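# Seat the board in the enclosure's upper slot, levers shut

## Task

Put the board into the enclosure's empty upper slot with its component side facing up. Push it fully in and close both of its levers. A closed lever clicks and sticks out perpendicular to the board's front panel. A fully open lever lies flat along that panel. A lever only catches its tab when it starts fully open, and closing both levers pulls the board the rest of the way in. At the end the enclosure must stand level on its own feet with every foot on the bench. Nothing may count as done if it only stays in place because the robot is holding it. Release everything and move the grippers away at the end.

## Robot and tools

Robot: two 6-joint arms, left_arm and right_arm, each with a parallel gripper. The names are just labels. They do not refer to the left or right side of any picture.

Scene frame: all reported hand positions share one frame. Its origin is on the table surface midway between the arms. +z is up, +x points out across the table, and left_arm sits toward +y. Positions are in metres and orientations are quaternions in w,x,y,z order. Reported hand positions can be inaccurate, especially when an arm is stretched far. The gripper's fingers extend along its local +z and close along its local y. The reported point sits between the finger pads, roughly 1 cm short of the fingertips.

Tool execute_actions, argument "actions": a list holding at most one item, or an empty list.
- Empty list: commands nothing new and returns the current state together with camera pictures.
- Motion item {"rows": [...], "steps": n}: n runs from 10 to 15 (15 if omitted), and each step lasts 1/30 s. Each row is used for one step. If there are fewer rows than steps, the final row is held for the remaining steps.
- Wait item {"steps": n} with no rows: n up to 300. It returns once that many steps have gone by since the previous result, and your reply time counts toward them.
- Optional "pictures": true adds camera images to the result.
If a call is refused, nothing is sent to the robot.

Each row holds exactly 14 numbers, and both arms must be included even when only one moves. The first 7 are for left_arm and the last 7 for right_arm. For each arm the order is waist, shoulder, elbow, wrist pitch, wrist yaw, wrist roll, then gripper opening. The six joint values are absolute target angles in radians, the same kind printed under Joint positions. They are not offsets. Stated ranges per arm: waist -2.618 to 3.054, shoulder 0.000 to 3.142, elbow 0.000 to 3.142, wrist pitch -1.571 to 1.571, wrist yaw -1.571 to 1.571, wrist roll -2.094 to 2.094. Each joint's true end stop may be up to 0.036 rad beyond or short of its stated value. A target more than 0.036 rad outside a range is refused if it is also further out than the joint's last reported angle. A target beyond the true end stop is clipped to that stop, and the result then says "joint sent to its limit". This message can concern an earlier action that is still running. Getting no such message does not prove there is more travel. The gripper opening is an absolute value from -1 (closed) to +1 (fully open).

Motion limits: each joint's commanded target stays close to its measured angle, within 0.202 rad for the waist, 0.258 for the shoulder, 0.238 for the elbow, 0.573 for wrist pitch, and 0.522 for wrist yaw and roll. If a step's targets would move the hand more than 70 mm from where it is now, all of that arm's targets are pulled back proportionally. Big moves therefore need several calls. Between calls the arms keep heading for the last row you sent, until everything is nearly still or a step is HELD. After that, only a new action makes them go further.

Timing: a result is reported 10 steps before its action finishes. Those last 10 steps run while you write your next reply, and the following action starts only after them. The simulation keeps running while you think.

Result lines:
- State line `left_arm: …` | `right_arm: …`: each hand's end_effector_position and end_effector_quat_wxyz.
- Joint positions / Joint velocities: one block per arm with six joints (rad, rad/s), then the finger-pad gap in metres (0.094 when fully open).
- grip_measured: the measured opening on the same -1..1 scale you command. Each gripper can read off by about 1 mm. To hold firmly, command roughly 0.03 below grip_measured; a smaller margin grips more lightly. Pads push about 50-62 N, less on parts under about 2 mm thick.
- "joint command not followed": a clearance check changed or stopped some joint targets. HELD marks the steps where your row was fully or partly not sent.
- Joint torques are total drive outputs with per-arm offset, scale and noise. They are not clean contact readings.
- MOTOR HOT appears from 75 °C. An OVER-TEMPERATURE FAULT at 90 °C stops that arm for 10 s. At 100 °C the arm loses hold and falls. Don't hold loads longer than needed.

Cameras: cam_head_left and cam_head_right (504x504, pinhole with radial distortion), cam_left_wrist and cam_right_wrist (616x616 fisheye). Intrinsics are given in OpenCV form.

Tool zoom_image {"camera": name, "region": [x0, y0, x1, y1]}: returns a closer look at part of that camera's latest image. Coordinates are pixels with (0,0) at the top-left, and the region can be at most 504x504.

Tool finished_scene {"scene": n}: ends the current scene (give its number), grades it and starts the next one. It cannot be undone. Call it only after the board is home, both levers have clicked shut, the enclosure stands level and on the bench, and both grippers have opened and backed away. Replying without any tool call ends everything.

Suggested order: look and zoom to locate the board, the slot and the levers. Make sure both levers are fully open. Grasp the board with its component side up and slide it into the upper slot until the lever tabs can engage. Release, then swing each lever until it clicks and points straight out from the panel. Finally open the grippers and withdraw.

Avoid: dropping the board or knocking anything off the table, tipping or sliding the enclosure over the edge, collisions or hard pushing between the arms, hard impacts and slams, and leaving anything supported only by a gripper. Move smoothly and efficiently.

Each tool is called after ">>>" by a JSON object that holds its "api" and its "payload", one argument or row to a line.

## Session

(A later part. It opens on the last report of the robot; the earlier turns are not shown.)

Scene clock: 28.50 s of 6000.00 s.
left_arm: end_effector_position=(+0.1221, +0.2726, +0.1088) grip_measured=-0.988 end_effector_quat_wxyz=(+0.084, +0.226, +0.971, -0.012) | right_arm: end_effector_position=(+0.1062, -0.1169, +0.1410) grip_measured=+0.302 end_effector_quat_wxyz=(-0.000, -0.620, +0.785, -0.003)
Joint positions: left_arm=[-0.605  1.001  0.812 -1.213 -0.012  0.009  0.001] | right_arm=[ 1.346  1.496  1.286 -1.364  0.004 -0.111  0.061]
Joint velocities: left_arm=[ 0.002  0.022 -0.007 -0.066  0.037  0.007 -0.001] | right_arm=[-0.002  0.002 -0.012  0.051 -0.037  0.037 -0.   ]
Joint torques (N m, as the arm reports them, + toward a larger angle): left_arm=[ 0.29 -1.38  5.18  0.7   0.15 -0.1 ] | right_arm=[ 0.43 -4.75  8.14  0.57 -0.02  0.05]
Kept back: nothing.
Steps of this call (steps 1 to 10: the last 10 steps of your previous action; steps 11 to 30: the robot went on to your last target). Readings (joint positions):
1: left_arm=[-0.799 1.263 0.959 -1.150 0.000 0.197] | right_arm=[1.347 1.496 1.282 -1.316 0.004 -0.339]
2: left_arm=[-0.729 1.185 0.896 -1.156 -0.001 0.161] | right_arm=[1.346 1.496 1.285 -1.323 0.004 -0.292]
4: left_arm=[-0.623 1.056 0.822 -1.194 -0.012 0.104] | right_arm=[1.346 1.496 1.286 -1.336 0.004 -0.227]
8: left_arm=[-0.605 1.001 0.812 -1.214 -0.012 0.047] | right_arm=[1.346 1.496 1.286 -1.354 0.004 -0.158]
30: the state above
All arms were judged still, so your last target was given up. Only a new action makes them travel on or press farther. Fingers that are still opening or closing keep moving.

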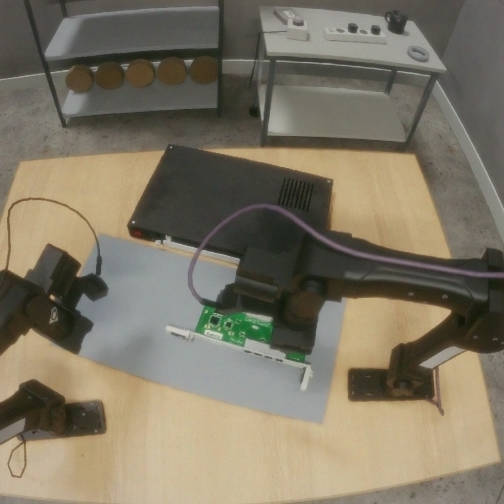

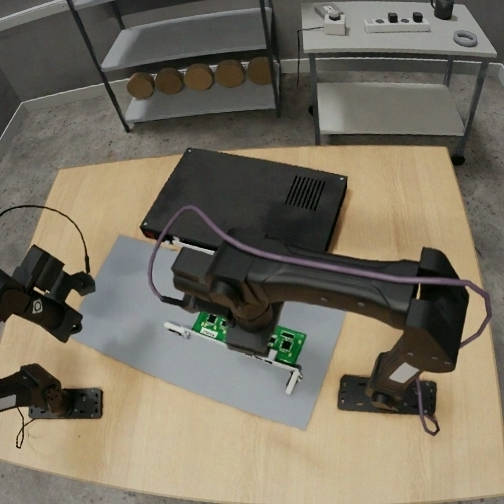

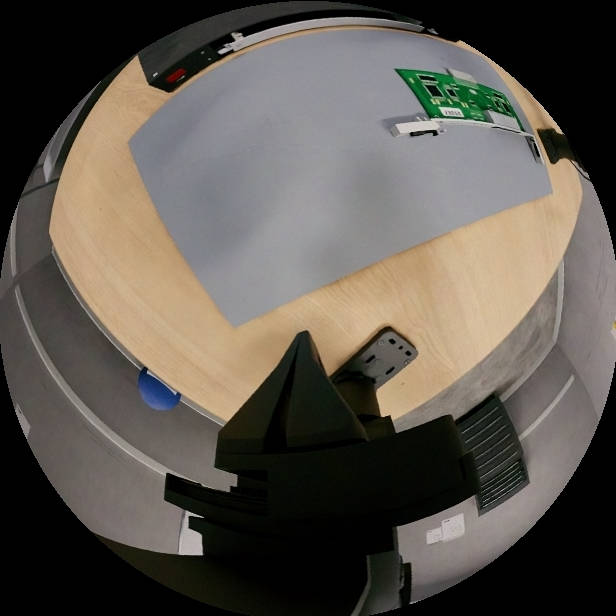

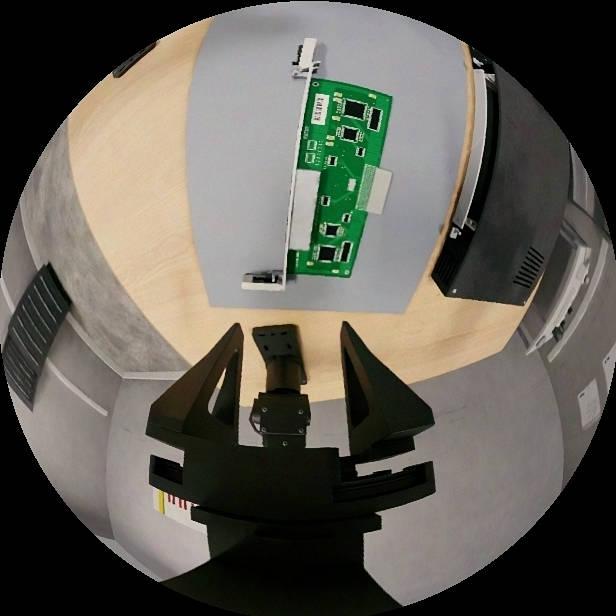

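>>> {"api": "execute_actions", "payload": {
  "actions": [
    {"rows":[[-0.6,1.0,0.8,-1.2,0,0,-1,1.313,1.76,1.235,-1.05,0,-0.08,0.3]]}
  ]
}}

>>> {"api": "execute_actions", "payload": {
  "actions": [
    {"steps":25}
  ],
  "pictures": true
}}

Scene clock: 29.47 s of 6000.00 s.
left_arm: end_effector_position=(+0.1221, +0.2726, +0.1088) grip_measured=-0.988 end_effector_quat_wxyz=(+0.084, +0.226, +0.971, -0.012) | right_arm: end_effector_position=(+0.1241, -0.0842, +0.0850) grip_measured=+0.302 end_effector_quat_wxyz=(-0.021, -0.608, +0.794, -0.015)
Joint positions: left_arm=[-0.605  1.001  0.812 -1.213 -0.012  0.009  0.001] | right_arm=[ 1.325  1.698  1.269 -1.193  0.004 -0.1    0.061]
Joint velocities: left_arm=[ 0.012 -0.002  0.022  0.066 -0.066 -0.007  0.001] | right_arm=[-0.129  1.463 -0.374  1.37  -0.022  0.11   0.001]
Joint torques (N m, as the arm reports them, + toward a larger angle): left_arm=[ 0.31 -1.38  5.18  0.71  0.15 -0.1 ] | right_arm=[-0.36 -9.05  5.61  0.01 -0.04  0.05]
Steps of this call (steps 1 to 24: nothing new was sent; steps 25 to 29: the first 5 steps of this action). Readings (joint positions):
25: left_arm=[-0.605 1.001 0.812 -1.213 -0.012 0.009] | right_arm=[1.344 1.512 1.285 -1.354 0.004 -0.109]
26: left_arm=[-0.605 1.001 0.812 -1.213 -0.012 0.009] | right_arm=[1.340 1.542 1.285 -1.323 0.004 -0.108]
28: left_arm=[-0.605 1.001 0.812 -1.213 -0.012 0.009] | right_arm=[1.330 1.646 1.278 -1.239 0.004 -0.103]
29: the state above

Scene clock: 30.30 s of 6000.00 s.
left_arm: end_effector_position=(+0.1221, +0.2726, +0.1088) grip_measured=-0.988 end_effector_quat_wxyz=(+0.084, +0.226, +0.971, -0.012) | right_arm: end_effector_position=(+0.1306, -0.0729, +0.0490) grip_measured=+0.302 end_effector_quat_wxyz=(-0.022, -0.601, +0.799, -0.015)
Joint positions: left_arm=[-0.605  1.001  0.812 -1.213 -0.012  0.009  0.001] | right_arm=[ 1.319  1.782  1.22  -1.062  0.004 -0.091  0.061]
Joint velocities: left_arm=[-0.007 -0.012  0.017  0.037  0.037 -0.051 -0.001] | right_arm=[-0.002 -0.002 -0.002 -0.066 -0.007 -0.081 -0.   ]
Joint torques (N m, as the arm reports them, + toward a larger angle): left_arm=[ 0.3  -1.37  5.18  0.71  0.15 -0.1 ] | right_arm=[-0.46 -9.4   7.94  0.67 -0.01  0.08]
Kept back: nothing.
Steps of this call (steps 1 to 10: the last 10 steps of your previous action; steps 11 to 25: the robot went on to your last target). Readings (joint positions):
1: left_arm=[-0.605 1.001 0.812 -1.213 -0.012 0.009] | right_arm=[1.322 1.741 1.256 -1.154 0.004 -0.098]
2: left_arm=[-0.605 1.001 0.812 -1.213 -0.012 0.009] | right_arm=[1.320 1.772 1.242 -1.127 0.004 -0.097]
4: left_arm=[-0.605 1.001 0.812 -1.213 -0.012 0.009] | right_arm=[1.319 1.794 1.222 -1.102 0.004 -0.095]
8: left_arm=[-0.605 1.001 0.812 -1.213 -0.012 0.009] | right_arm=[1.319 1.785 1.220 -1.080 0.004 -0.092]
25: the state above

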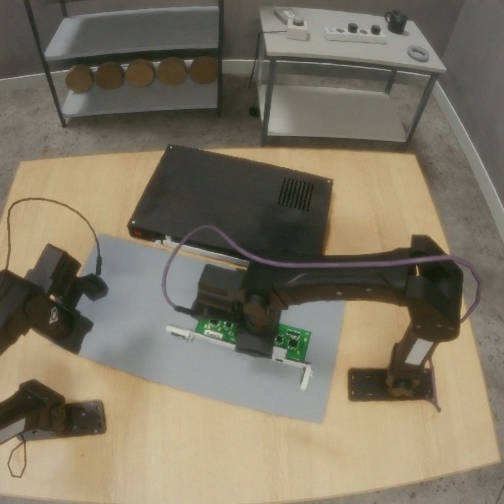

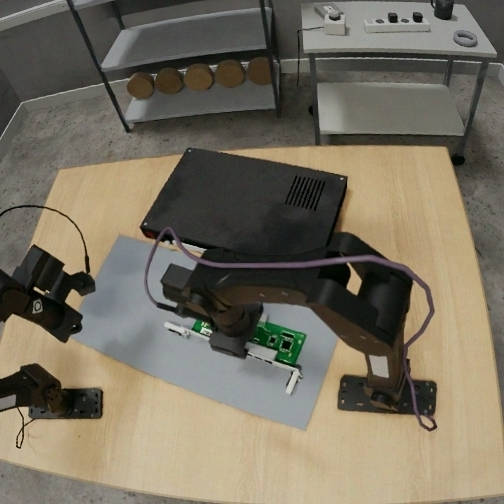

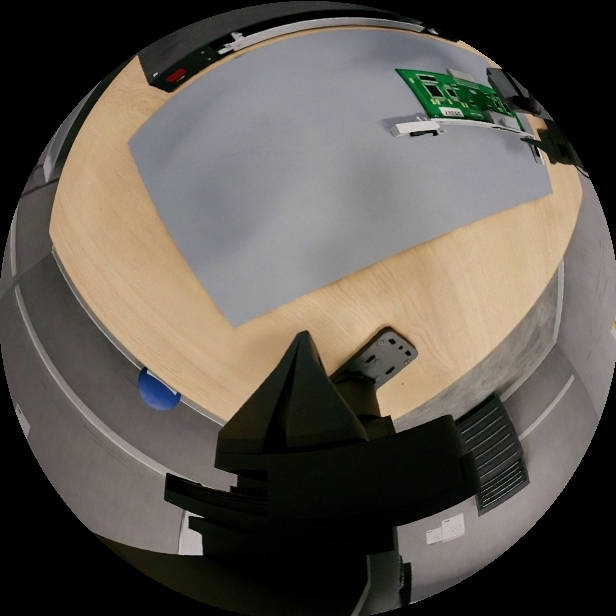

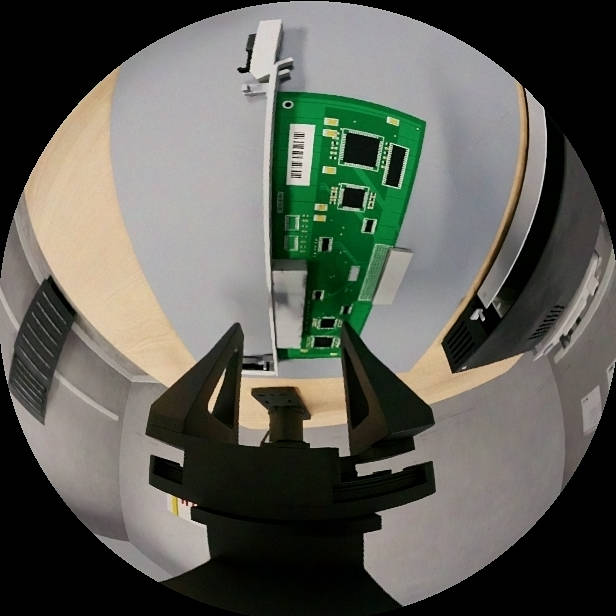

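>>> {"api": "execute_actions", "payload": {
  "actions": [
    {"rows":[[-0.6,1.0,0.8,-1.2,0,0,-1,1.315,1.785,1.21,-1.03,0,-0.08,0.1],[-0.6,1.0,0.8,-1.2,0,0,-1,1.315,1.788,1.20,-1.01,0,-0.08,0.1],[-0.6,1.0,0.8,-1.2,0,0,-1,1.315,1.79,1.19,-0.99,0,-0.08,0.1],[-0.6,1.0,0.8,-1.2,0,0,-1,1.315,1.793,1.18,-0.97,0,-0.08,0.1],[-0.6,1.0,0.8,-1.2,0,0,-1,1.315,1.796,1.17,-0.95,0,-0.08,0.1],[-0.6,1.0,0.8,-1.2,0,0,-1,1.315,1.798,1.16,-0.93,0,-0.08,0.1],[-0.6,1.0,0.8,-1.2,0,0,-1,1.315,1.80,1.15,-0.915,0,-0.08,0.1],[-0.6,1.0,0.8,-1.2,0,0,-1,1.315,1.802,1.14,-0.90,0,-0.08,0.1],[-0.6,1.0,0.8,-1.2,0,0,-1,1.315,1.804,1.13,-0.885,0,-0.08,0.1],[-0.6,1.0,0.8,-1.2,0,0,-1,1.315,1.806,1.12,-0.87,0,-0.08,0.1]]}
  ]
}}

>>> {"api": "execute_actions", "payload": {
  "actions": [
    {"steps":20}
  ],
  "pictures": true
}}

Scene clock: 31.50 s of 6000.00 s.
left_arm: end_effector_position=(+0.1221, +0.2726, +0.1088) grip_measured=-0.988 end_effector_quat_wxyz=(+0.084, +0.226, +0.971, -0.012) | right_arm: end_effector_position=(+0.1321, -0.0691, +0.0436) grip_measured=+0.103 end_effector_quat_wxyz=(-0.012, -0.601, +0.799, -0.009)
Joint positions: left_arm=[-0.605  1.001  0.812 -1.213 -0.012  0.009  0.001] | right_arm=[ 1.319  1.782  1.198 -1.017  0.004 -0.09   0.052]
Joint velocities: left_arm=[-0.002  0.012  0.007 -0.037 -0.022 -0.037 -0.   ] | right_arm=[-0.017 -0.002 -0.3    0.344 -0.11  -0.081 -0.001]
Joint torques (N m, as the arm reports them, + toward a larger angle): left_arm=[ 0.3  -1.37  5.17  0.7   0.14 -0.1 ] | right_arm=[-0.3  -6.27  5.56  0.57 -0.01  0.08]
Steps of this call (steps 1 to 15: the robot went on to your last target; steps 16 to 31: nothing new was sent; steps 32 to 36: the first 5 steps of this action). Readings (joint positions):
32: left_arm=[-0.605 1.001 0.812 -1.213 -0.012 0.009] | right_arm=[1.319 1.782 1.220 -1.060 0.004 -0.091]
33: left_arm=[-0.605 1.001 0.812 -1.213 -0.012 0.009] | right_arm=[1.319 1.782 1.218 -1.054 0.004 -0.091]
35: left_arm=[-0.605 1.001 0.812 -1.213 -0.012 0.009] | right_arm=[1.319 1.782 1.208 -1.031 0.004 -0.090]
36: the state above

Scene clock: 32.17 s of 6000.00 s.
left_arm: end_effector_position=(+0.1221, +0.2726, +0.1088) grip_measured=-0.988 end_effector_quat_wxyz=(+0.084, +0.226, +0.971, -0.012) | right_arm: end_effector_position=(+0.1340, -0.0642, +0.0193) grip_measured=+0.102 end_effector_quat_wxyz=(+0.003, -0.601, +0.799, +0.000)
Joint positions: left_arm=[-0.605  1.001  0.812 -1.213 -0.012  0.009  0.001] | right_arm=[ 1.319  1.805  1.123 -0.884  0.004 -0.09   0.052]
Joint velocities: left_arm=[ 0.002 -0.007 -0.017 -0.066  0.022  0.007  0.   ] | right_arm=[ 0.007 -0.012  0.002 -0.066  0.007 -0.051  0.001]
Joint torques (N m, as the arm reports them, + toward a larger angle): left_arm=[ 0.3  -1.36  5.18  0.7   0.15 -0.1 ] | right_arm=[-0.29 -7.57  6.18  0.71 -0.01  0.08]
Kept back: nothing.
Steps of this call (steps 1 to 10: the last 10 steps of your previous action; steps 11 to 20: the robot went on to your last target). Readings (joint positions):
1: left_arm=[-0.605 1.001 0.812 -1.213 -0.012 0.009] | right_arm=[1.319 1.782 1.189 -1.003 0.004 -0.090]
2: left_arm=[-0.605 1.001 0.812 -1.213 -0.012 0.009] | right_arm=[1.319 1.784 1.178 -0.988 0.004 -0.090]
4: left_arm=[-0.605 1.001 0.812 -1.213 -0.012 0.009] | right_arm=[1.319 1.791 1.157 -0.958 0.004 -0.090]
8: left_arm=[-0.605 1.001 0.812 -1.213 -0.012 0.009] | right_arm=[1.319 1.803 1.126 -0.916 0.004 -0.090]
20: the state above

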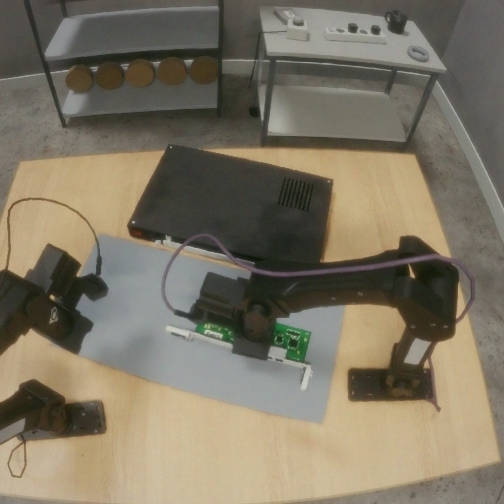

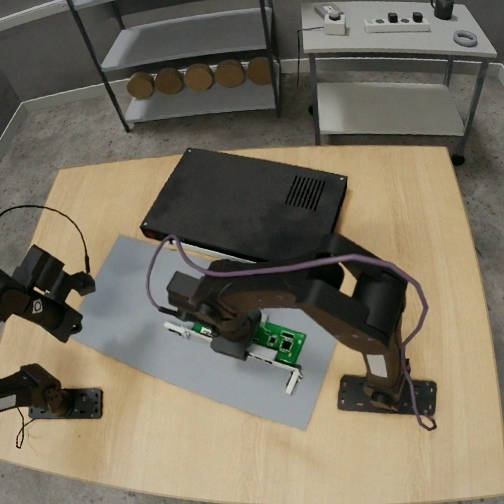

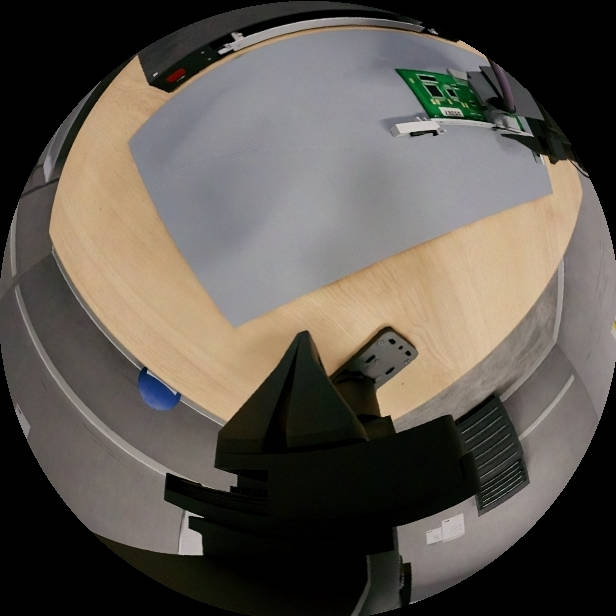

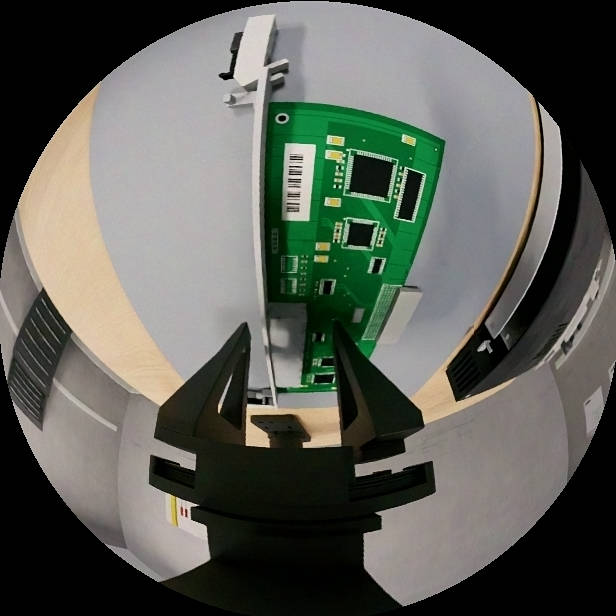

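>>> {"api": "execute_actions", "payload": {
  "actions": [
    {"rows":[[-0.6,1.0,0.8,-1.2,0,0,-1,1.315,1.81,1.112,-0.865,0,-0.08,0.1],[-0.6,1.0,0.8,-1.2,0,0,-1,1.315,1.81,1.112,-0.865,0,-0.08,0.1],[-0.6,1.0,0.8,-1.2,0,0,-1,1.315,1.81,1.112,-0.865,0,-0.08,0.1],[-0.6,1.0,0.8,-1.2,0,0,-1,1.315,1.81,1.112,-0.865,0,-0.08,0.0],[-0.6,1.0,0.8,-1.2,0,0,-1,1.315,1.81,1.112,-0.865,0,-0.08,-0.1],[-0.6,1.0,0.8,-1.2,0,0,-1,1.315,1.81,1.112,-0.865,0,-0.08,-0.2],[-0.6,1.0,0.8,-1.2,0,0,-1,1.315,1.81,1.112,-0.865,0,-0.08,-0.3],[-0.6,1.0,0.8,-1.2,0,0,-1,1.315,1.81,1.112,-0.865,0,-0.08,-0.38],[-0.6,1.0,0.8,-1.2,0,0,-1,1.315,1.81,1.112,-0.865,0,-0.08,-0.44],[-0.6,1.0,0.8,-1.2,0,0,-1,1.315,1.81,1.112,-0.865,0,-0.08,-0.48],[-0.6,1.0,0.8,-1.2,0,0,-1,1.315,1.81,1.112,-0.865,0,-0.08,-0.54]]}
  ]
}}

>>> {"api": "execute_actions", "payload": {
  "actions": [
    {"steps":15}
  ]
}}

Scene clock: 32.93 s of 6000.00 s.
left_arm: end_effector_position=(+0.1221, +0.2726, +0.1088) grip_measured=-0.988 end_effector_quat_wxyz=(+0.084, +0.226, +0.971, -0.012) | right_arm: end_effector_position=(+0.1345, -0.0631, +0.0193) grip_measured=-0.046 end_effector_quat_wxyz=(+0.006, -0.601, +0.799, +0.001)
Joint positions: left_arm=[-0.605  1.001  0.812 -1.213 -0.012  0.009  0.001] | right_arm=[ 1.319  1.805  1.123 -0.879  0.004 -0.09   0.045]
Joint velocities: left_arm=[-0.002 -0.002 -0.012  0.022 -0.095  0.037  0.001] | right_arm=[-0.012 -0.007 -0.002 -0.007 -0.051  0.007 -0.107]
Joint torques (N m, as the arm reports them, + toward a larger angle): left_arm=[ 0.31 -1.38  5.19  0.7   0.15 -0.1 ] | right_arm=[-0.28 -7.13  5.49  0.77 -0.01  0.08]
Steps of this call (steps 1 to 15: the robot went on to your last target; steps 16 to 18: nothing new was sent; steps 19 to 23: the first 5 steps of this action). Readings (joint positions):
19: left_arm=[-0.605 1.001 0.812 -1.213 -0.012 0.009] | right_arm=[1.319 1.805 1.123 -0.881 0.004 -0.090]
20: left_arm=[-0.605 1.001 0.812 -1.213 -0.012 0.009] | right_arm=[1.319 1.805 1.123 -0.880 0.004 -0.090]
22: left_arm=[-0.605 1.001 0.812 -1.213 -0.012 0.009] | right_arm=[1.319 1.805 1.123 -0.879 0.004 -0.090]
23: the state above

Scene clock: 33.43 s of 6000.00 s.
left_arm: end_effector_position=(+0.1221, +0.2726, +0.1088) grip_measured=-0.988 end_effector_quat_wxyz=(+0.084, +0.226, +0.971, -0.012) | right_arm: end_effector_position=(+0.1334, -0.0627, +0.0190) grip_measured=-0.500 end_effector_quat_wxyz=(+0.004, -0.600, +0.800, +0.004)
Joint positions: left_arm=[-0.605  1.001  0.812 -1.213 -0.012  0.009  0.001] | right_arm=[ 1.319  1.805  1.122 -0.877 -0.003 -0.089  0.023]
Joint velocities: left_arm=[ 0.002  0.017 -0.007 -0.081  0.037  0.007 -0.001] | right_arm=[-0.002 -0.032 -0.002 -0.007  0.081 -0.037  0.   ]
Joint torques (N m, as the arm reports them, + toward a larger angle): left_arm=[ 0.3  -1.38  5.18  0.7   0.15 -0.1 ] | right_arm=[-0.27 -7.16  5.58  0.78  0.04  0.06]
Kept back: nothing.
Steps of this call (steps 1 to 10: the last 10 steps of your previous action; steps 11 to 15: the robot went on to your last target). Readings (joint positions):
1: left_arm=[-0.605 1.001 0.812 -1.213 -0.012 0.009] | right_arm=[1.319 1.805 1.123 -0.878 0.004 -0.090]
2: left_arm=[-0.605 1.001 0.812 -1.213 -0.012 0.009] | right_arm=[1.319 1.805 1.123 -0.878 0.004 -0.090]
4: left_arm=[-0.605 1.001 0.812 -1.213 -0.012 0.009] | right_arm=[1.319 1.805 1.123 -0.878 -0.001 -0.090]
8: left_arm=[-0.605 1.001 0.812 -1.213 -0.012 0.009] | right_arm=[1.319 1.805 1.122 -0.877 -0.003 -0.089]
15: the state above
All arms were judged still, so your last target was given up. Only a new action makes them travel on or press farther. Fingers that are still opening or closing keep moving.

>>> {"api": "execute_actions", "payload": {
  "actions": [
    {"rows":[[-0.6,1.0,0.8,-1.2,0,0,-1,1.315,1.80,1.15,-0.89,0,-0.085,-0.54],[-0.6,1.0,0.8,-1.2,0,0,-1,1.315,1.795,1.165,-0.91,0,-0.085,-0.54],[-0.6,1.0,0.8,-1.2,0,0,-1,1.315,1.79,1.18,-0.93,0,-0.085,-0.54],[-0.6,1.0,0.8,-1.2,0,0,-1,1.315,1.785,1.195,-0.95,0,-0.085,-0.54],[-0.6,1.0,0.8,-1.2,0,0,-1,1.315,1.78,1.21,-0.97,0,-0.085,-0.54],[-0.6,1.0,0.8,-1.2,0,0,-1,1.315,1.775,1.225,-0.99,0,-0.085,-0.54],[-0.6,1.0,0.8,-1.2,0,0,-1,1.315,1.77,1.24,-1.01,0,-0.085,-0.54],[-0.6,1.0,0.8,-1.2,0,0,-1,1.315,1.765,1.255,-1.035,0,-0.085,-0.54],[-0.6,1.0,0.8,-1.2,0,0,-1,1.312,1.79,1.29,-1.045,0,-0.09,-0.54],[-0.6,1.0,0.8,-1.2,0,0,-1,1.309,1.815,1.325,-1.055,0,-0.095,-0.54],[-0.6,1.0,0.8,-1.2,0,0,-1,1.306,1.84,1.36,-1.065,0,-0.1,-0.54],[-0.6,1.0,0.8,-1.2,0,0,-1,1.303,1.865,1.395,-1.075,0,-0.105,-0.54],[-0.6,1.0,0.8,-1.2,0,0,-1,1.30,1.89,1.43,-1.085,0,-0.11,-0.54],[-0.6,1.0,0.8,-1.2,0,0,-1,1.297,1.915,1.465,-1.095,0,-0.115,-0.54],[-0.6,1.0,0.8,-1.2,0,0,-1,1.294,1.94,1.50,-1.105,0,-0.12,-0.54]]}
  ]
}}

>>> {"api": "execute_actions", "payload": {
  "actions": [
    {"rows":[[-0.6,1.0,0.8,-1.2,0,0,-1,1.29,1.965,1.535,-1.115,0,-0.124,-0.54],[-0.6,1.0,0.8,-1.2,0,0,-1,1.287,1.99,1.57,-1.125,0,-0.128,-0.54],[-0.6,1.0,0.8,-1.2,0,0,-1,1.284,2.015,1.605,-1.135,0,-0.132,-0.54],[-0.6,1.0,0.8,-1.2,0,0,-1,1.281,2.04,1.64,-1.145,0,-0.136,-0.54],[-0.6,1.0,0.8,-1.2,0,0,-1,1.278,2.065,1.675,-1.155,0,-0.14,-0.54],[-0.6,1.0,0.8,-1.2,0,0,-1,1.275,2.09,1.71,-1.165,0,-0.144,-0.54],[-0.6,1.0,0.8,-1.2,0,0,-1,1.272,2.115,1.745,-1.175,0,-0.148,-0.54],[-0.6,1.0,0.8,-1.2,0,0,-1,1.268,2.14,1.78,-1.185,0,-0.152,-0.54],[-0.6,1.0,0.8,-1.2,0,0,-1,1.264,2.165,1.815,-1.196,0,-0.155,-0.54],[-0.6,1.0,0.8,-1.2,0,0,-1,1.26,2.19,1.85,-1.208,0,-0.158,-0.54],[-0.6,1.0,0.8,-1.2,0,0,-1,1.257,2.21,1.88,-1.218,0,-0.16,-0.54],[-0.6,1.0,0.8,-1.2,0,0,-1,1.255,2.22,1.895,-1.225,0,-0.16,-0.54]]}
  ]
}}

>>> {"api": "execute_actions", "payload": {
  "actions": [
    {"steps":22}
  ],
  "pictures": true
}}

Scene clock: 35.47 s of 6000.00 s.
left_arm: end_effector_position=(+0.1221, +0.2726, +0.1088) grip_measured=-0.988 end_effector_quat_wxyz=(+0.084, +0.226, +0.971, -0.012) | right_arm: end_effector_position=(+0.1334, -0.0627, +0.0250) grip_measured=-0.500 end_effector_quat_wxyz=(-0.001, -0.600, +0.800, +0.001)
Joint positions: left_arm=[-0.605  1.001  0.812 -1.213 -0.012  0.009  0.001] | right_arm=[ 1.319  1.805  1.148 -0.914 -0.003 -0.089  0.023]
Joint velocities: left_arm=[-0.002 -0.007  0.007 -0.066  0.007 -0.037  0.   ] | right_arm=[ 0.002 -0.002  0.359 -0.476 -0.022  0.007  0.   ]
Joint torques (N m, as the arm reports them, + toward a larger angle): left_arm=[ 0.31 -1.37  5.18  0.71  0.15 -0.1 ] | right_arm=[-0.22 -9.81  9.92  0.74  0.05  0.  ]
Steps of this call (steps 1 to 56: nothing new was sent; steps 57 to 61: the first 5 steps of this action). Readings (joint positions):
57: left_arm=[-0.605 1.001 0.812 -1.213 -0.012 0.009] | right_arm=[1.319 1.805 1.122 -0.877 -0.003 -0.089]
58: left_arm=[-0.605 1.001 0.812 -1.213 -0.012 0.009] | right_arm=[1.319 1.805 1.124 -0.880 -0.003 -0.089]
60: left_arm=[-0.605 1.001 0.812 -1.213 -0.012 0.009] | right_arm=[1.319 1.805 1.137 -0.900 -0.003 -0.089]
61: the state above

Scene clock: 35.97 s of 6000.00 s.
left_arm: end_effector_position=(+0.1221, +0.2726, +0.1088) grip_measured=-0.988 end_effector_quat_wxyz=(+0.084, +0.226, +0.971, -0.012) | right_arm: end_effector_position=(+0.1723, +0.0072, +0.0593) grip_measured=-0.500 end_effector_quat_wxyz=(+0.014, -0.599, +0.800, +0.010)
Joint positions: left_arm=[-0.605  1.001  0.812 -1.213 -0.012  0.009  0.001] | right_arm=[ 1.291  2.023  1.589 -1.102 -0.003 -0.114  0.023]
Joint velocities: left_arm=[ 0.012 -0.007 -0.007  0.051 -0.066  0.007  0.   ] | right_arm=[-0.095  0.803  0.989 -0.315  0.007 -0.037 -0.   ]
Joint torques (N m, as the arm reports them, + toward a larger angle): left_arm=[ 0.3  -1.37  5.17  0.7   0.15 -0.1 ] | right_arm=[ -0.62 -10.34   9.35   0.73   0.07  -0.12]
Steps of this call (steps 1 to 10: the last 10 steps of your previous action; steps 11 to 15: the first 5 steps of this action). Readings (joint positions):
11: left_arm=[-0.605 1.001 0.812 -1.213 -0.012 0.009] | right_arm=[1.305 1.914 1.452 -1.069 -0.003 -0.100]
12: left_arm=[-0.605 1.001 0.812 -1.213 -0.012 0.009] | right_arm=[1.301 1.940 1.488 -1.076 -0.003 -0.103]
14: left_arm=[-0.605 1.001 0.812 -1.213 -0.012 0.009] | right_arm=[1.294 1.995 1.556 -1.093 -0.003 -0.110]
15: the state above

Scene clock: 36.70 s of 6000.00 s.
left_arm: end_effector_position=(+0.1221, +0.2726, +0.1088) grip_measured=-0.988 end_effector_quat_wxyz=(+0.084, +0.226, +0.971, -0.012) | right_arm: end_effector_position=(+0.1990, +0.0352, +0.0451) grip_measured=-0.500 end_effector_quat_wxyz=(-0.009, -0.601, +0.800, -0.003)
Joint positions: left_arm=[-0.605  1.001  0.812 -1.213 -0.012  0.009  0.001] | right_arm=[ 1.259  2.232  1.859 -1.216 -0.003 -0.149  0.023]
Joint velocities: left_arm=[ 0.017  0.002 -0.012  0.022  0.007  0.051 -0.001] | right_arm=[-0.017 -0.002 -0.022 -0.066  0.007 -0.022  0.001]
Joint torques (N m, as the arm reports them, + toward a larger angle): left_arm=[ 0.31 -1.38  5.18  0.7   0.15 -0.1 ] | right_arm=[ -0.24 -12.6    9.96   0.48   0.04  -0.1 ]
Kept back: nothing.
Steps of this call (steps 1 to 10: the last 10 steps of your previous action; steps 11 to 22: the robot went on to your last target). Readings (joint positions):
1: left_arm=[-0.605 1.001 0.812 -1.213 -0.012 0.009] | right_arm=[1.288 2.050 1.622 -1.113 -0.003 -0.118]
2: left_arm=[-0.605 1.001 0.812 -1.213 -0.012 0.009] | right_arm=[1.284 2.077 1.655 -1.123 -0.003 -0.121]
4: left_arm=[-0.605 1.001 0.812 -1.213 -0.012 0.009] | right_arm=[1.278 2.130 1.724 -1.145 -0.003 -0.129]
8: left_arm=[-0.605 1.001 0.812 -1.213 -0.012 0.009] | right_arm=[1.265 2.217 1.842 -1.175 -0.003 -0.141]
22: the state above

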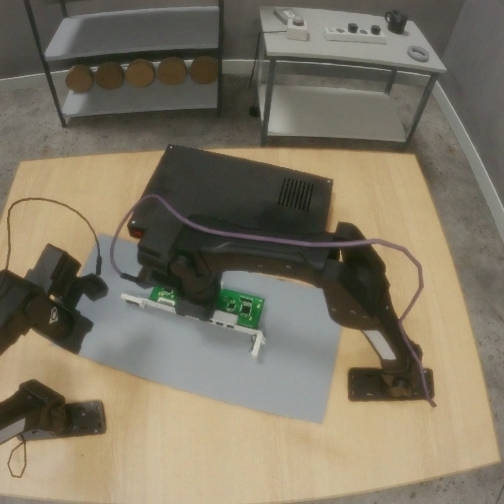

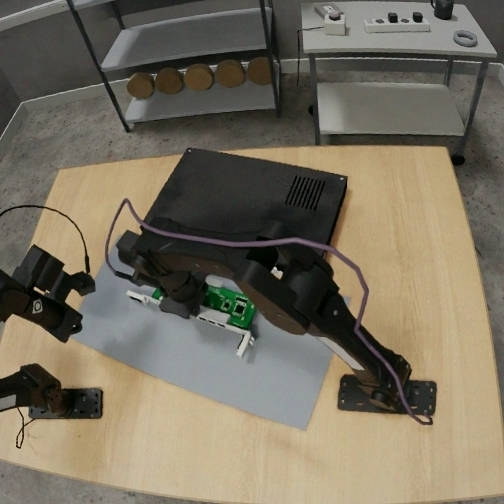

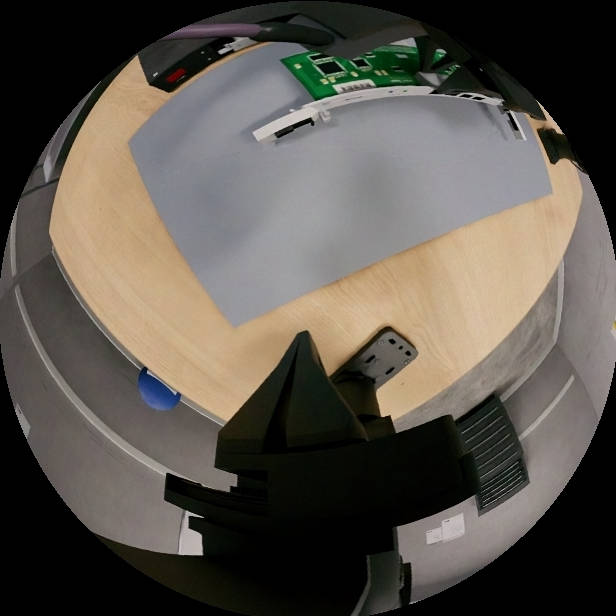

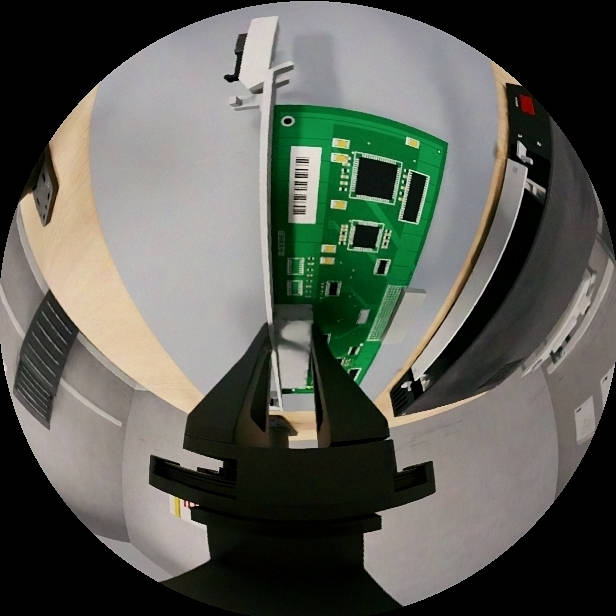

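>>> {"api": "execute_actions", "payload": {
  "actions": [
    {"rows":[[-0.6,1.0,0.8,-1.2,0,0,-1,1.245,2.225,1.90,-1.225,0,-0.17,-0.54],[-0.6,1.0,0.8,-1.2,0,0,-1,1.235,2.23,1.905,-1.225,0,-0.18,-0.54],[-0.6,1.0,0.8,-1.2,0,0,-1,1.225,2.232,1.91,-1.225,0,-0.19,-0.54],[-0.6,1.0,0.8,-1.2,0,0,-1,1.215,2.234,1.915,-1.225,0,-0.20,-0.54],[-0.6,1.0,0.8,-1.2,0,0,-1,1.205,2.236,1.92,-1.227,0,-0.21,-0.54],[-0.6,1.0,0.8,-1.2,0,0,-1,1.195,2.238,1.925,-1.229,0,-0.22,-0.54],[-0.6,1.0,0.8,-1.2,0,0,-1,1.185,2.24,1.93,-1.231,0,-0.23,-0.54],[-0.6,1.0,0.8,-1.2,0,0,-1,1.175,2.242,1.933,-1.233,0,-0.24,-0.54],[-0.6,1.0,0.8,-1.2,0,0,-1,1.164,2.244,1.935,-1.233,0,-0.25,-0.54]]}
  ]
}}

>>> {"api": "execute_actions", "payload": {
  "actions": [
    {"steps":20}
  ],
  "pictures": true
}}

Scene clock: 37.87 s of 6000.00 s.
left_arm: end_effector_position=(+0.1221, +0.2726, +0.1088) grip_measured=-0.988 end_effector_quat_wxyz=(+0.084, +0.226, +0.971, -0.012) | right_arm: end_effector_position=(+0.2071, +0.0347, +0.0468) grip_measured=-0.500 end_effector_quat_wxyz=(-0.007, -0.602, +0.798, -0.001)
Joint positions: left_arm=[-0.605  1.001  0.812 -1.213 -0.012  0.009  0.001] | right_arm=[ 1.241  2.239  1.876 -1.222 -0.004 -0.172  0.023]
Joint velocities: left_arm=[ 0.002  0.012 -0.007 -0.007  0.022  0.007  0.001] | right_arm=[-0.232  0.061  0.134 -0.051 -0.007 -0.212  0.   ]
Joint torques (N m, as the arm reports them, + toward a larger angle): left_arm=[ 0.3  -1.37  5.18  0.71  0.14 -0.1 ] | right_arm=[ -2.2  -12.05   9.61   0.52   0.09  -0.09]
Steps of this call (steps 1 to 30: the robot went on to your last target; steps 31 to 35: the first 5 steps of this action). Readings (joint positions):
31: left_arm=[-0.605 1.001 0.812 -1.213 -0.012 0.009] | right_arm=[1.258 2.232 1.859 -1.217 -0.003 -0.151]
32: left_arm=[-0.605 1.001 0.812 -1.213 -0.012 0.009] | right_arm=[1.256 2.233 1.861 -1.218 -0.003 -0.154]
34: left_arm=[-0.605 1.001 0.812 -1.213 -0.012 0.009] | right_arm=[1.248 2.237 1.871 -1.222 -0.004 -0.165]
35: the state above

Scene clock: 38.53 s of 6000.00 s.
left_arm: end_effector_position=(+0.1221, +0.2726, +0.1088) grip_measured=-0.988 end_effector_quat_wxyz=(+0.084, +0.226, +0.971, -0.012) | right_arm: end_effector_position=(+0.2419, +0.0223, +0.0488) grip_measured=-0.500 end_effector_quat_wxyz=(-0.001, -0.596, +0.803, -0.001)
Joint positions: left_arm=[-0.605  1.001  0.812 -1.213 -0.012  0.009  0.001] | right_arm=[ 1.158  2.25   1.903 -1.226  0.001 -0.239  0.023]
Joint velocities: left_arm=[-0.007  0.007  0.002  0.022 -0.051  0.037  0.001] | right_arm=[-0.017 -0.002  0.002 -0.007  0.066 -0.022  0.001]
Joint torques (N m, as the arm reports them, + toward a larger angle): left_arm=[ 0.3  -1.37  5.17  0.71  0.15 -0.1 ] | right_arm=[  0.58 -12.22   9.73   0.54   0.    -0.09]
Kept back: nothing.
Steps of this call (steps 1 to 10: the last 10 steps of your previous action; steps 11 to 20: the robot went on to your last target). Readings (joint positions):
1: left_arm=[-0.605 1.001 0.812 -1.213 -0.012 0.009] | right_arm=[1.231 2.240 1.882 -1.222 -0.004 -0.179]
2: left_arm=[-0.605 1.001 0.812 -1.213 -0.012 0.009] | right_arm=[1.220 2.242 1.888 -1.222 -0.004 -0.187]
4: left_arm=[-0.605 1.001 0.812 -1.213 -0.012 0.009] | right_arm=[1.195 2.245 1.897 -1.222 -0.004 -0.203]
8: left_arm=[-0.605 1.001 0.812 -1.213 -0.012 0.009] | right_arm=[1.158 2.247 1.903 -1.222 0.000 -0.224]
20: the state above

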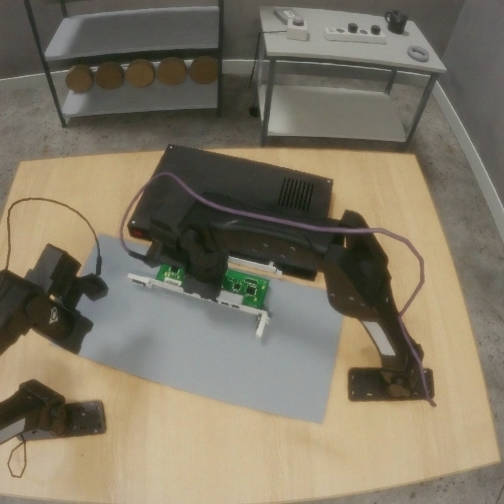

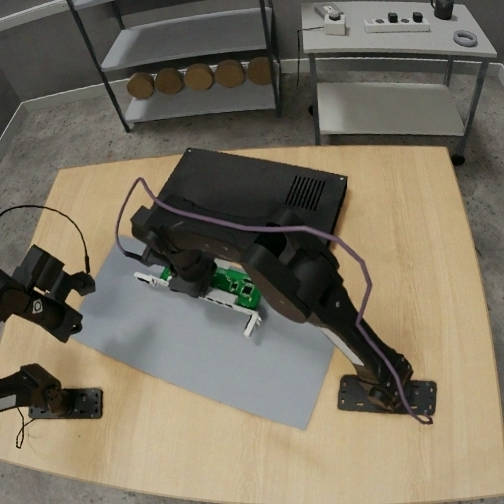

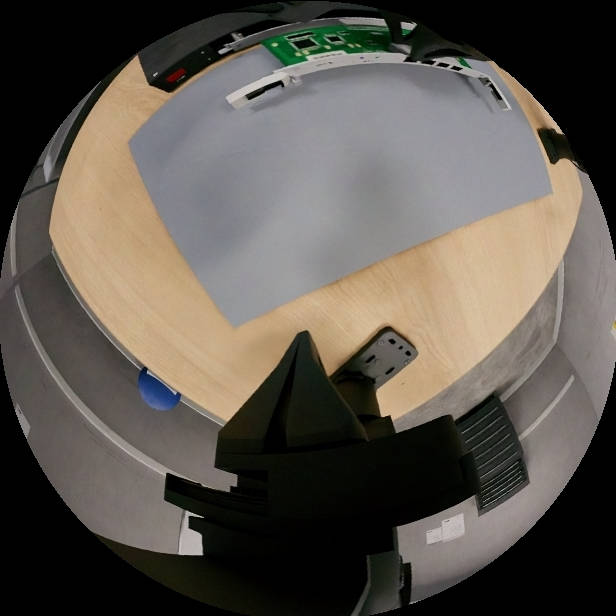

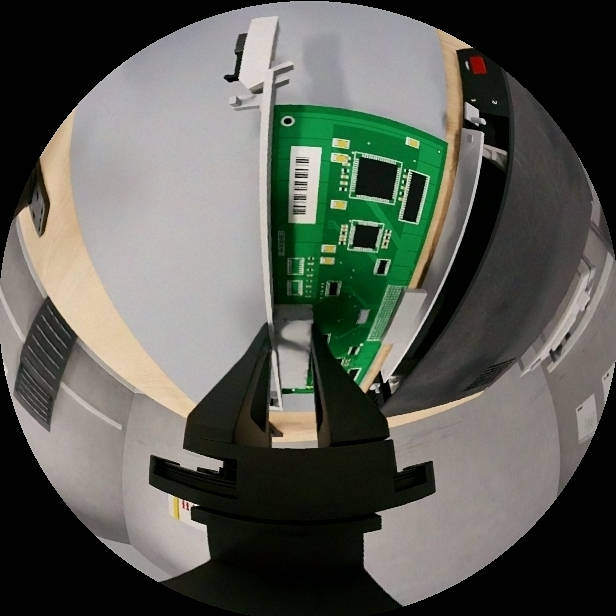

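>>> {"api": "zoom_image", "payload": {
  "camera": "cam_right_wrist",
  "region": [330, 80, 550, 420]
}}

>>> {"api": "zoom_image", "payload": {
  "camera": "cam_head_left",
  "region": [110, 210, 330, 350]
}}

Region (330, 80, 550, 420) of cam_right_wrist's 616x616 image, scaled by 1.482, with more detail than that image has; it fills the left 326 columns of this view, and the rest is white.

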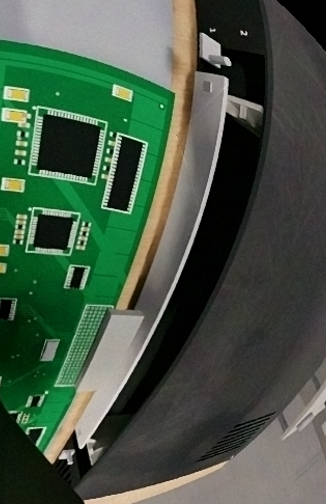

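Region (110, 210, 330, 350) of cam_head_left's 504x504 image, scaled by 2.291, with more detail than that image has; it fills the top 321 rows of this view, and the rest is white.

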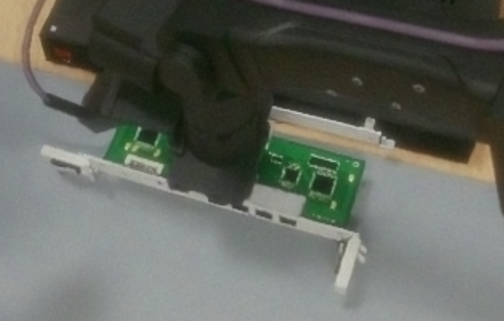

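>>> {"api": "execute_actions", "payload": {
  "actions": [
    {"rows":[[-0.6,1.0,0.8,-1.2,0,0,-1,1.15,2.248,1.94,-1.235,0,-0.26,-0.54],[-0.6,1.0,0.8,-1.2,0,0,-1,1.144,2.251,1.945,-1.237,0,-0.267,-0.54],[-0.6,1.0,0.8,-1.2,0,0,-1,1.138,2.254,1.95,-1.239,0,-0.274,-0.54],[-0.6,1.0,0.8,-1.2,0,0,-1,1.132,2.257,1.955,-1.241,0,-0.281,-0.54],[-0.6,1.0,0.8,-1.2,0,0,-1,1.126,2.26,1.959,-1.242,0,-0.288,-0.54],[-0.6,1.0,0.8,-1.2,0,0,-1,1.122,2.262,1.962,-1.243,0,-0.292,-0.54]]}
  ]
}}

>>> {"api": "execute_actions", "payload": {
  "actions": [
    {"steps":18}
  ],
  "pictures": true
}}

>>> {"api": "zoom_image", "payload": {
  "camera": "cam_right_wrist",
  "region": [330, 80, 550, 420]
}}

>>> {"api": "zoom_image", "payload": {
  "camera": "cam_head_left",
  "region": [180, 230, 320, 330]
}}

Scene clock: 39.87 s of 6000.00 s.
left_arm: end_effector_position=(+0.1221, +0.2726, +0.1088) grip_measured=-0.988 end_effector_quat_wxyz=(+0.084, +0.226, +0.971, -0.012) | right_arm: end_effector_position=(+0.2458, +0.0219, +0.0487) grip_measured=-0.500 end_effector_quat_wxyz=(-0.002, -0.600, +0.800, -0.001)
Joint positions: left_arm=[-0.605  1.001  0.812 -1.213 -0.012  0.009  0.001] | right_arm=[ 1.15   2.259  1.918 -1.233  0.001 -0.257  0.023]
Joint velocities: left_arm=[ 0.007 -0.012  0.017  0.022 -0.081 -0.066  0.   ] | right_arm=[-0.134  0.085  0.144  0.051 -0.007 -0.11  -0.   ]
Joint torques (N m, as the arm reports them, + toward a larger angle): left_arm=[ 0.3  -1.37  5.19  0.7   0.15 -0.1 ] | right_arm=[ -1.67 -12.44   9.71   0.57   0.06  -0.11]
Steps of this call (steps 1 to 15: the robot went on to your last target; steps 16 to 35: nothing new was sent; steps 36 to 40: the first 5 steps of this action). Readings (joint positions):
36: left_arm=[-0.605 1.001 0.812 -1.213 -0.012 0.009] | right_arm=[1.158 2.250 1.903 -1.226 0.001 -0.241]
37: left_arm=[-0.605 1.001 0.812 -1.213 -0.012 0.009] | right_arm=[1.158 2.250 1.904 -1.228 0.001 -0.244]
39: left_arm=[-0.605 1.001 0.812 -1.213 -0.012 0.009] | right_arm=[1.154 2.255 1.913 -1.233 0.001 -0.252]
40: the state above

Scene clock: 40.47 s of 6000.00 s.
left_arm: end_effector_position=(+0.1221, +0.2726, +0.1088) grip_measured=-0.988 end_effector_quat_wxyz=(+0.084, +0.226, +0.971, -0.012) | right_arm: end_effector_position=(+0.2571, +0.0167, +0.0473) grip_measured=-0.500 end_effector_quat_wxyz=(-0.003, -0.599, +0.801, -0.001)
Joint positions: left_arm=[-0.605  1.001  0.812 -1.213 -0.012  0.009  0.001] | right_arm=[ 1.122  2.268  1.928 -1.236  0.001 -0.281  0.023]
Joint velocities: left_arm=[ 0.007 -0.012 -0.002  0.007  0.007 -0.007 -0.   ] | right_arm=[-0.007  0.002 -0.017  0.037  0.051  0.037 -0.   ]
Joint torques (N m, as the arm reports them, + toward a larger angle): left_arm=[ 0.3  -1.37  5.18  0.71  0.15 -0.1 ] | right_arm=[  0.01 -12.45   9.85   0.56   0.02  -0.11]
Kept back: nothing.
Steps of this call (steps 1 to 10: the last 10 steps of your previous action; steps 11 to 18: the robot went on to your last target). Readings (joint positions):
1: left_arm=[-0.605 1.001 0.812 -1.213 -0.012 0.009] | right_arm=[1.145 2.262 1.922 -1.233 0.001 -0.262]
2: left_arm=[-0.605 1.001 0.812 -1.213 -0.012 0.009] | right_arm=[1.140 2.264 1.926 -1.233 0.001 -0.266]
4: left_arm=[-0.605 1.001 0.812 -1.213 -0.012 0.009] | right_arm=[1.129 2.267 1.928 -1.233 0.001 -0.272]
8: left_arm=[-0.605 1.001 0.812 -1.213 -0.012 0.009] | right_arm=[1.122 2.268 1.928 -1.235 0.001 -0.277]
18: the state above

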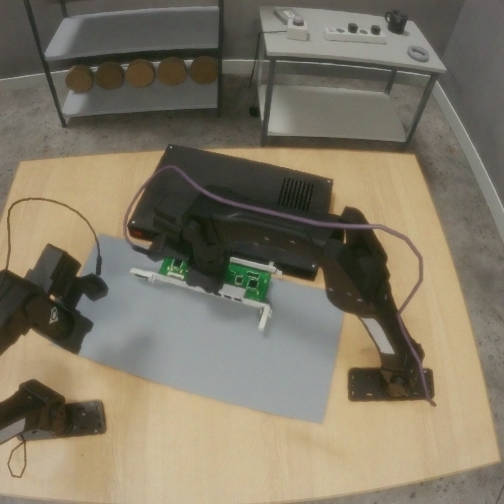

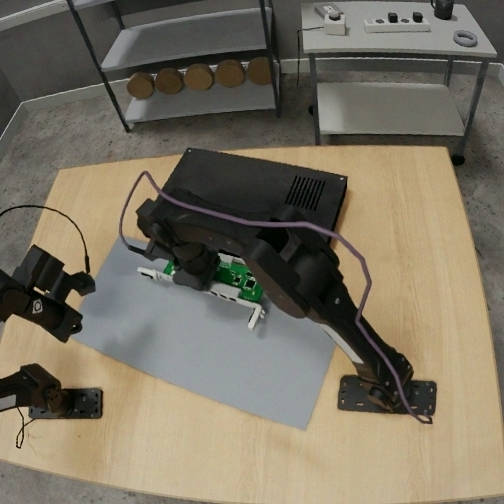

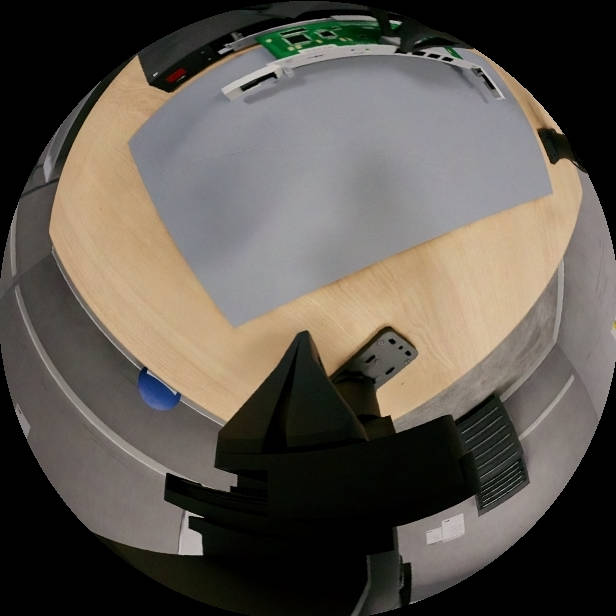

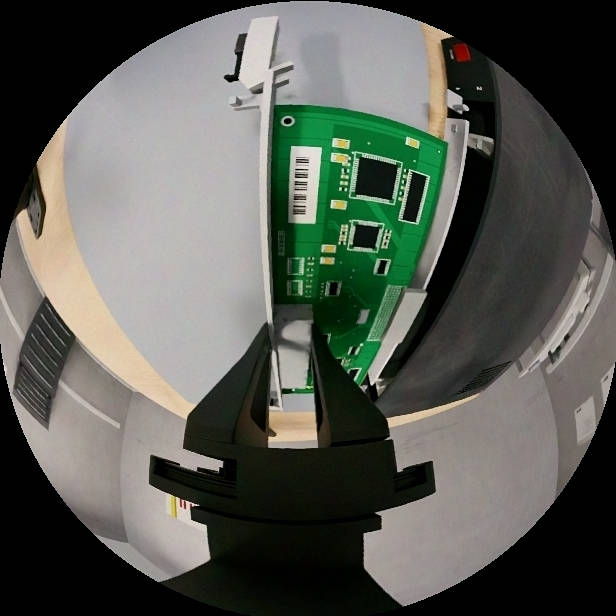

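Region (330, 80, 550, 420) of cam_right_wrist's 616x616 image, scaled by 1.482, with more detail than that image has; it fills the left 326 columns of this view, and the rest is white.

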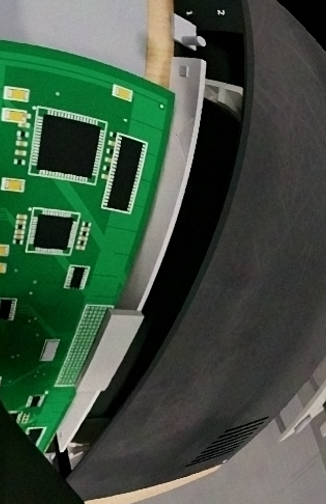

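Region (180, 230, 320, 330) of cam_head_left's 504x504 image, scaled by 3.600, with more detail than that image has; it fills the top 360 rows of this view, and the rest is white.

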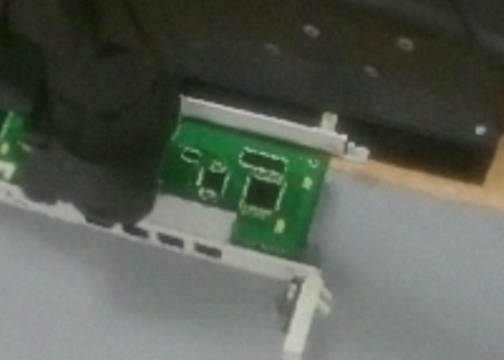

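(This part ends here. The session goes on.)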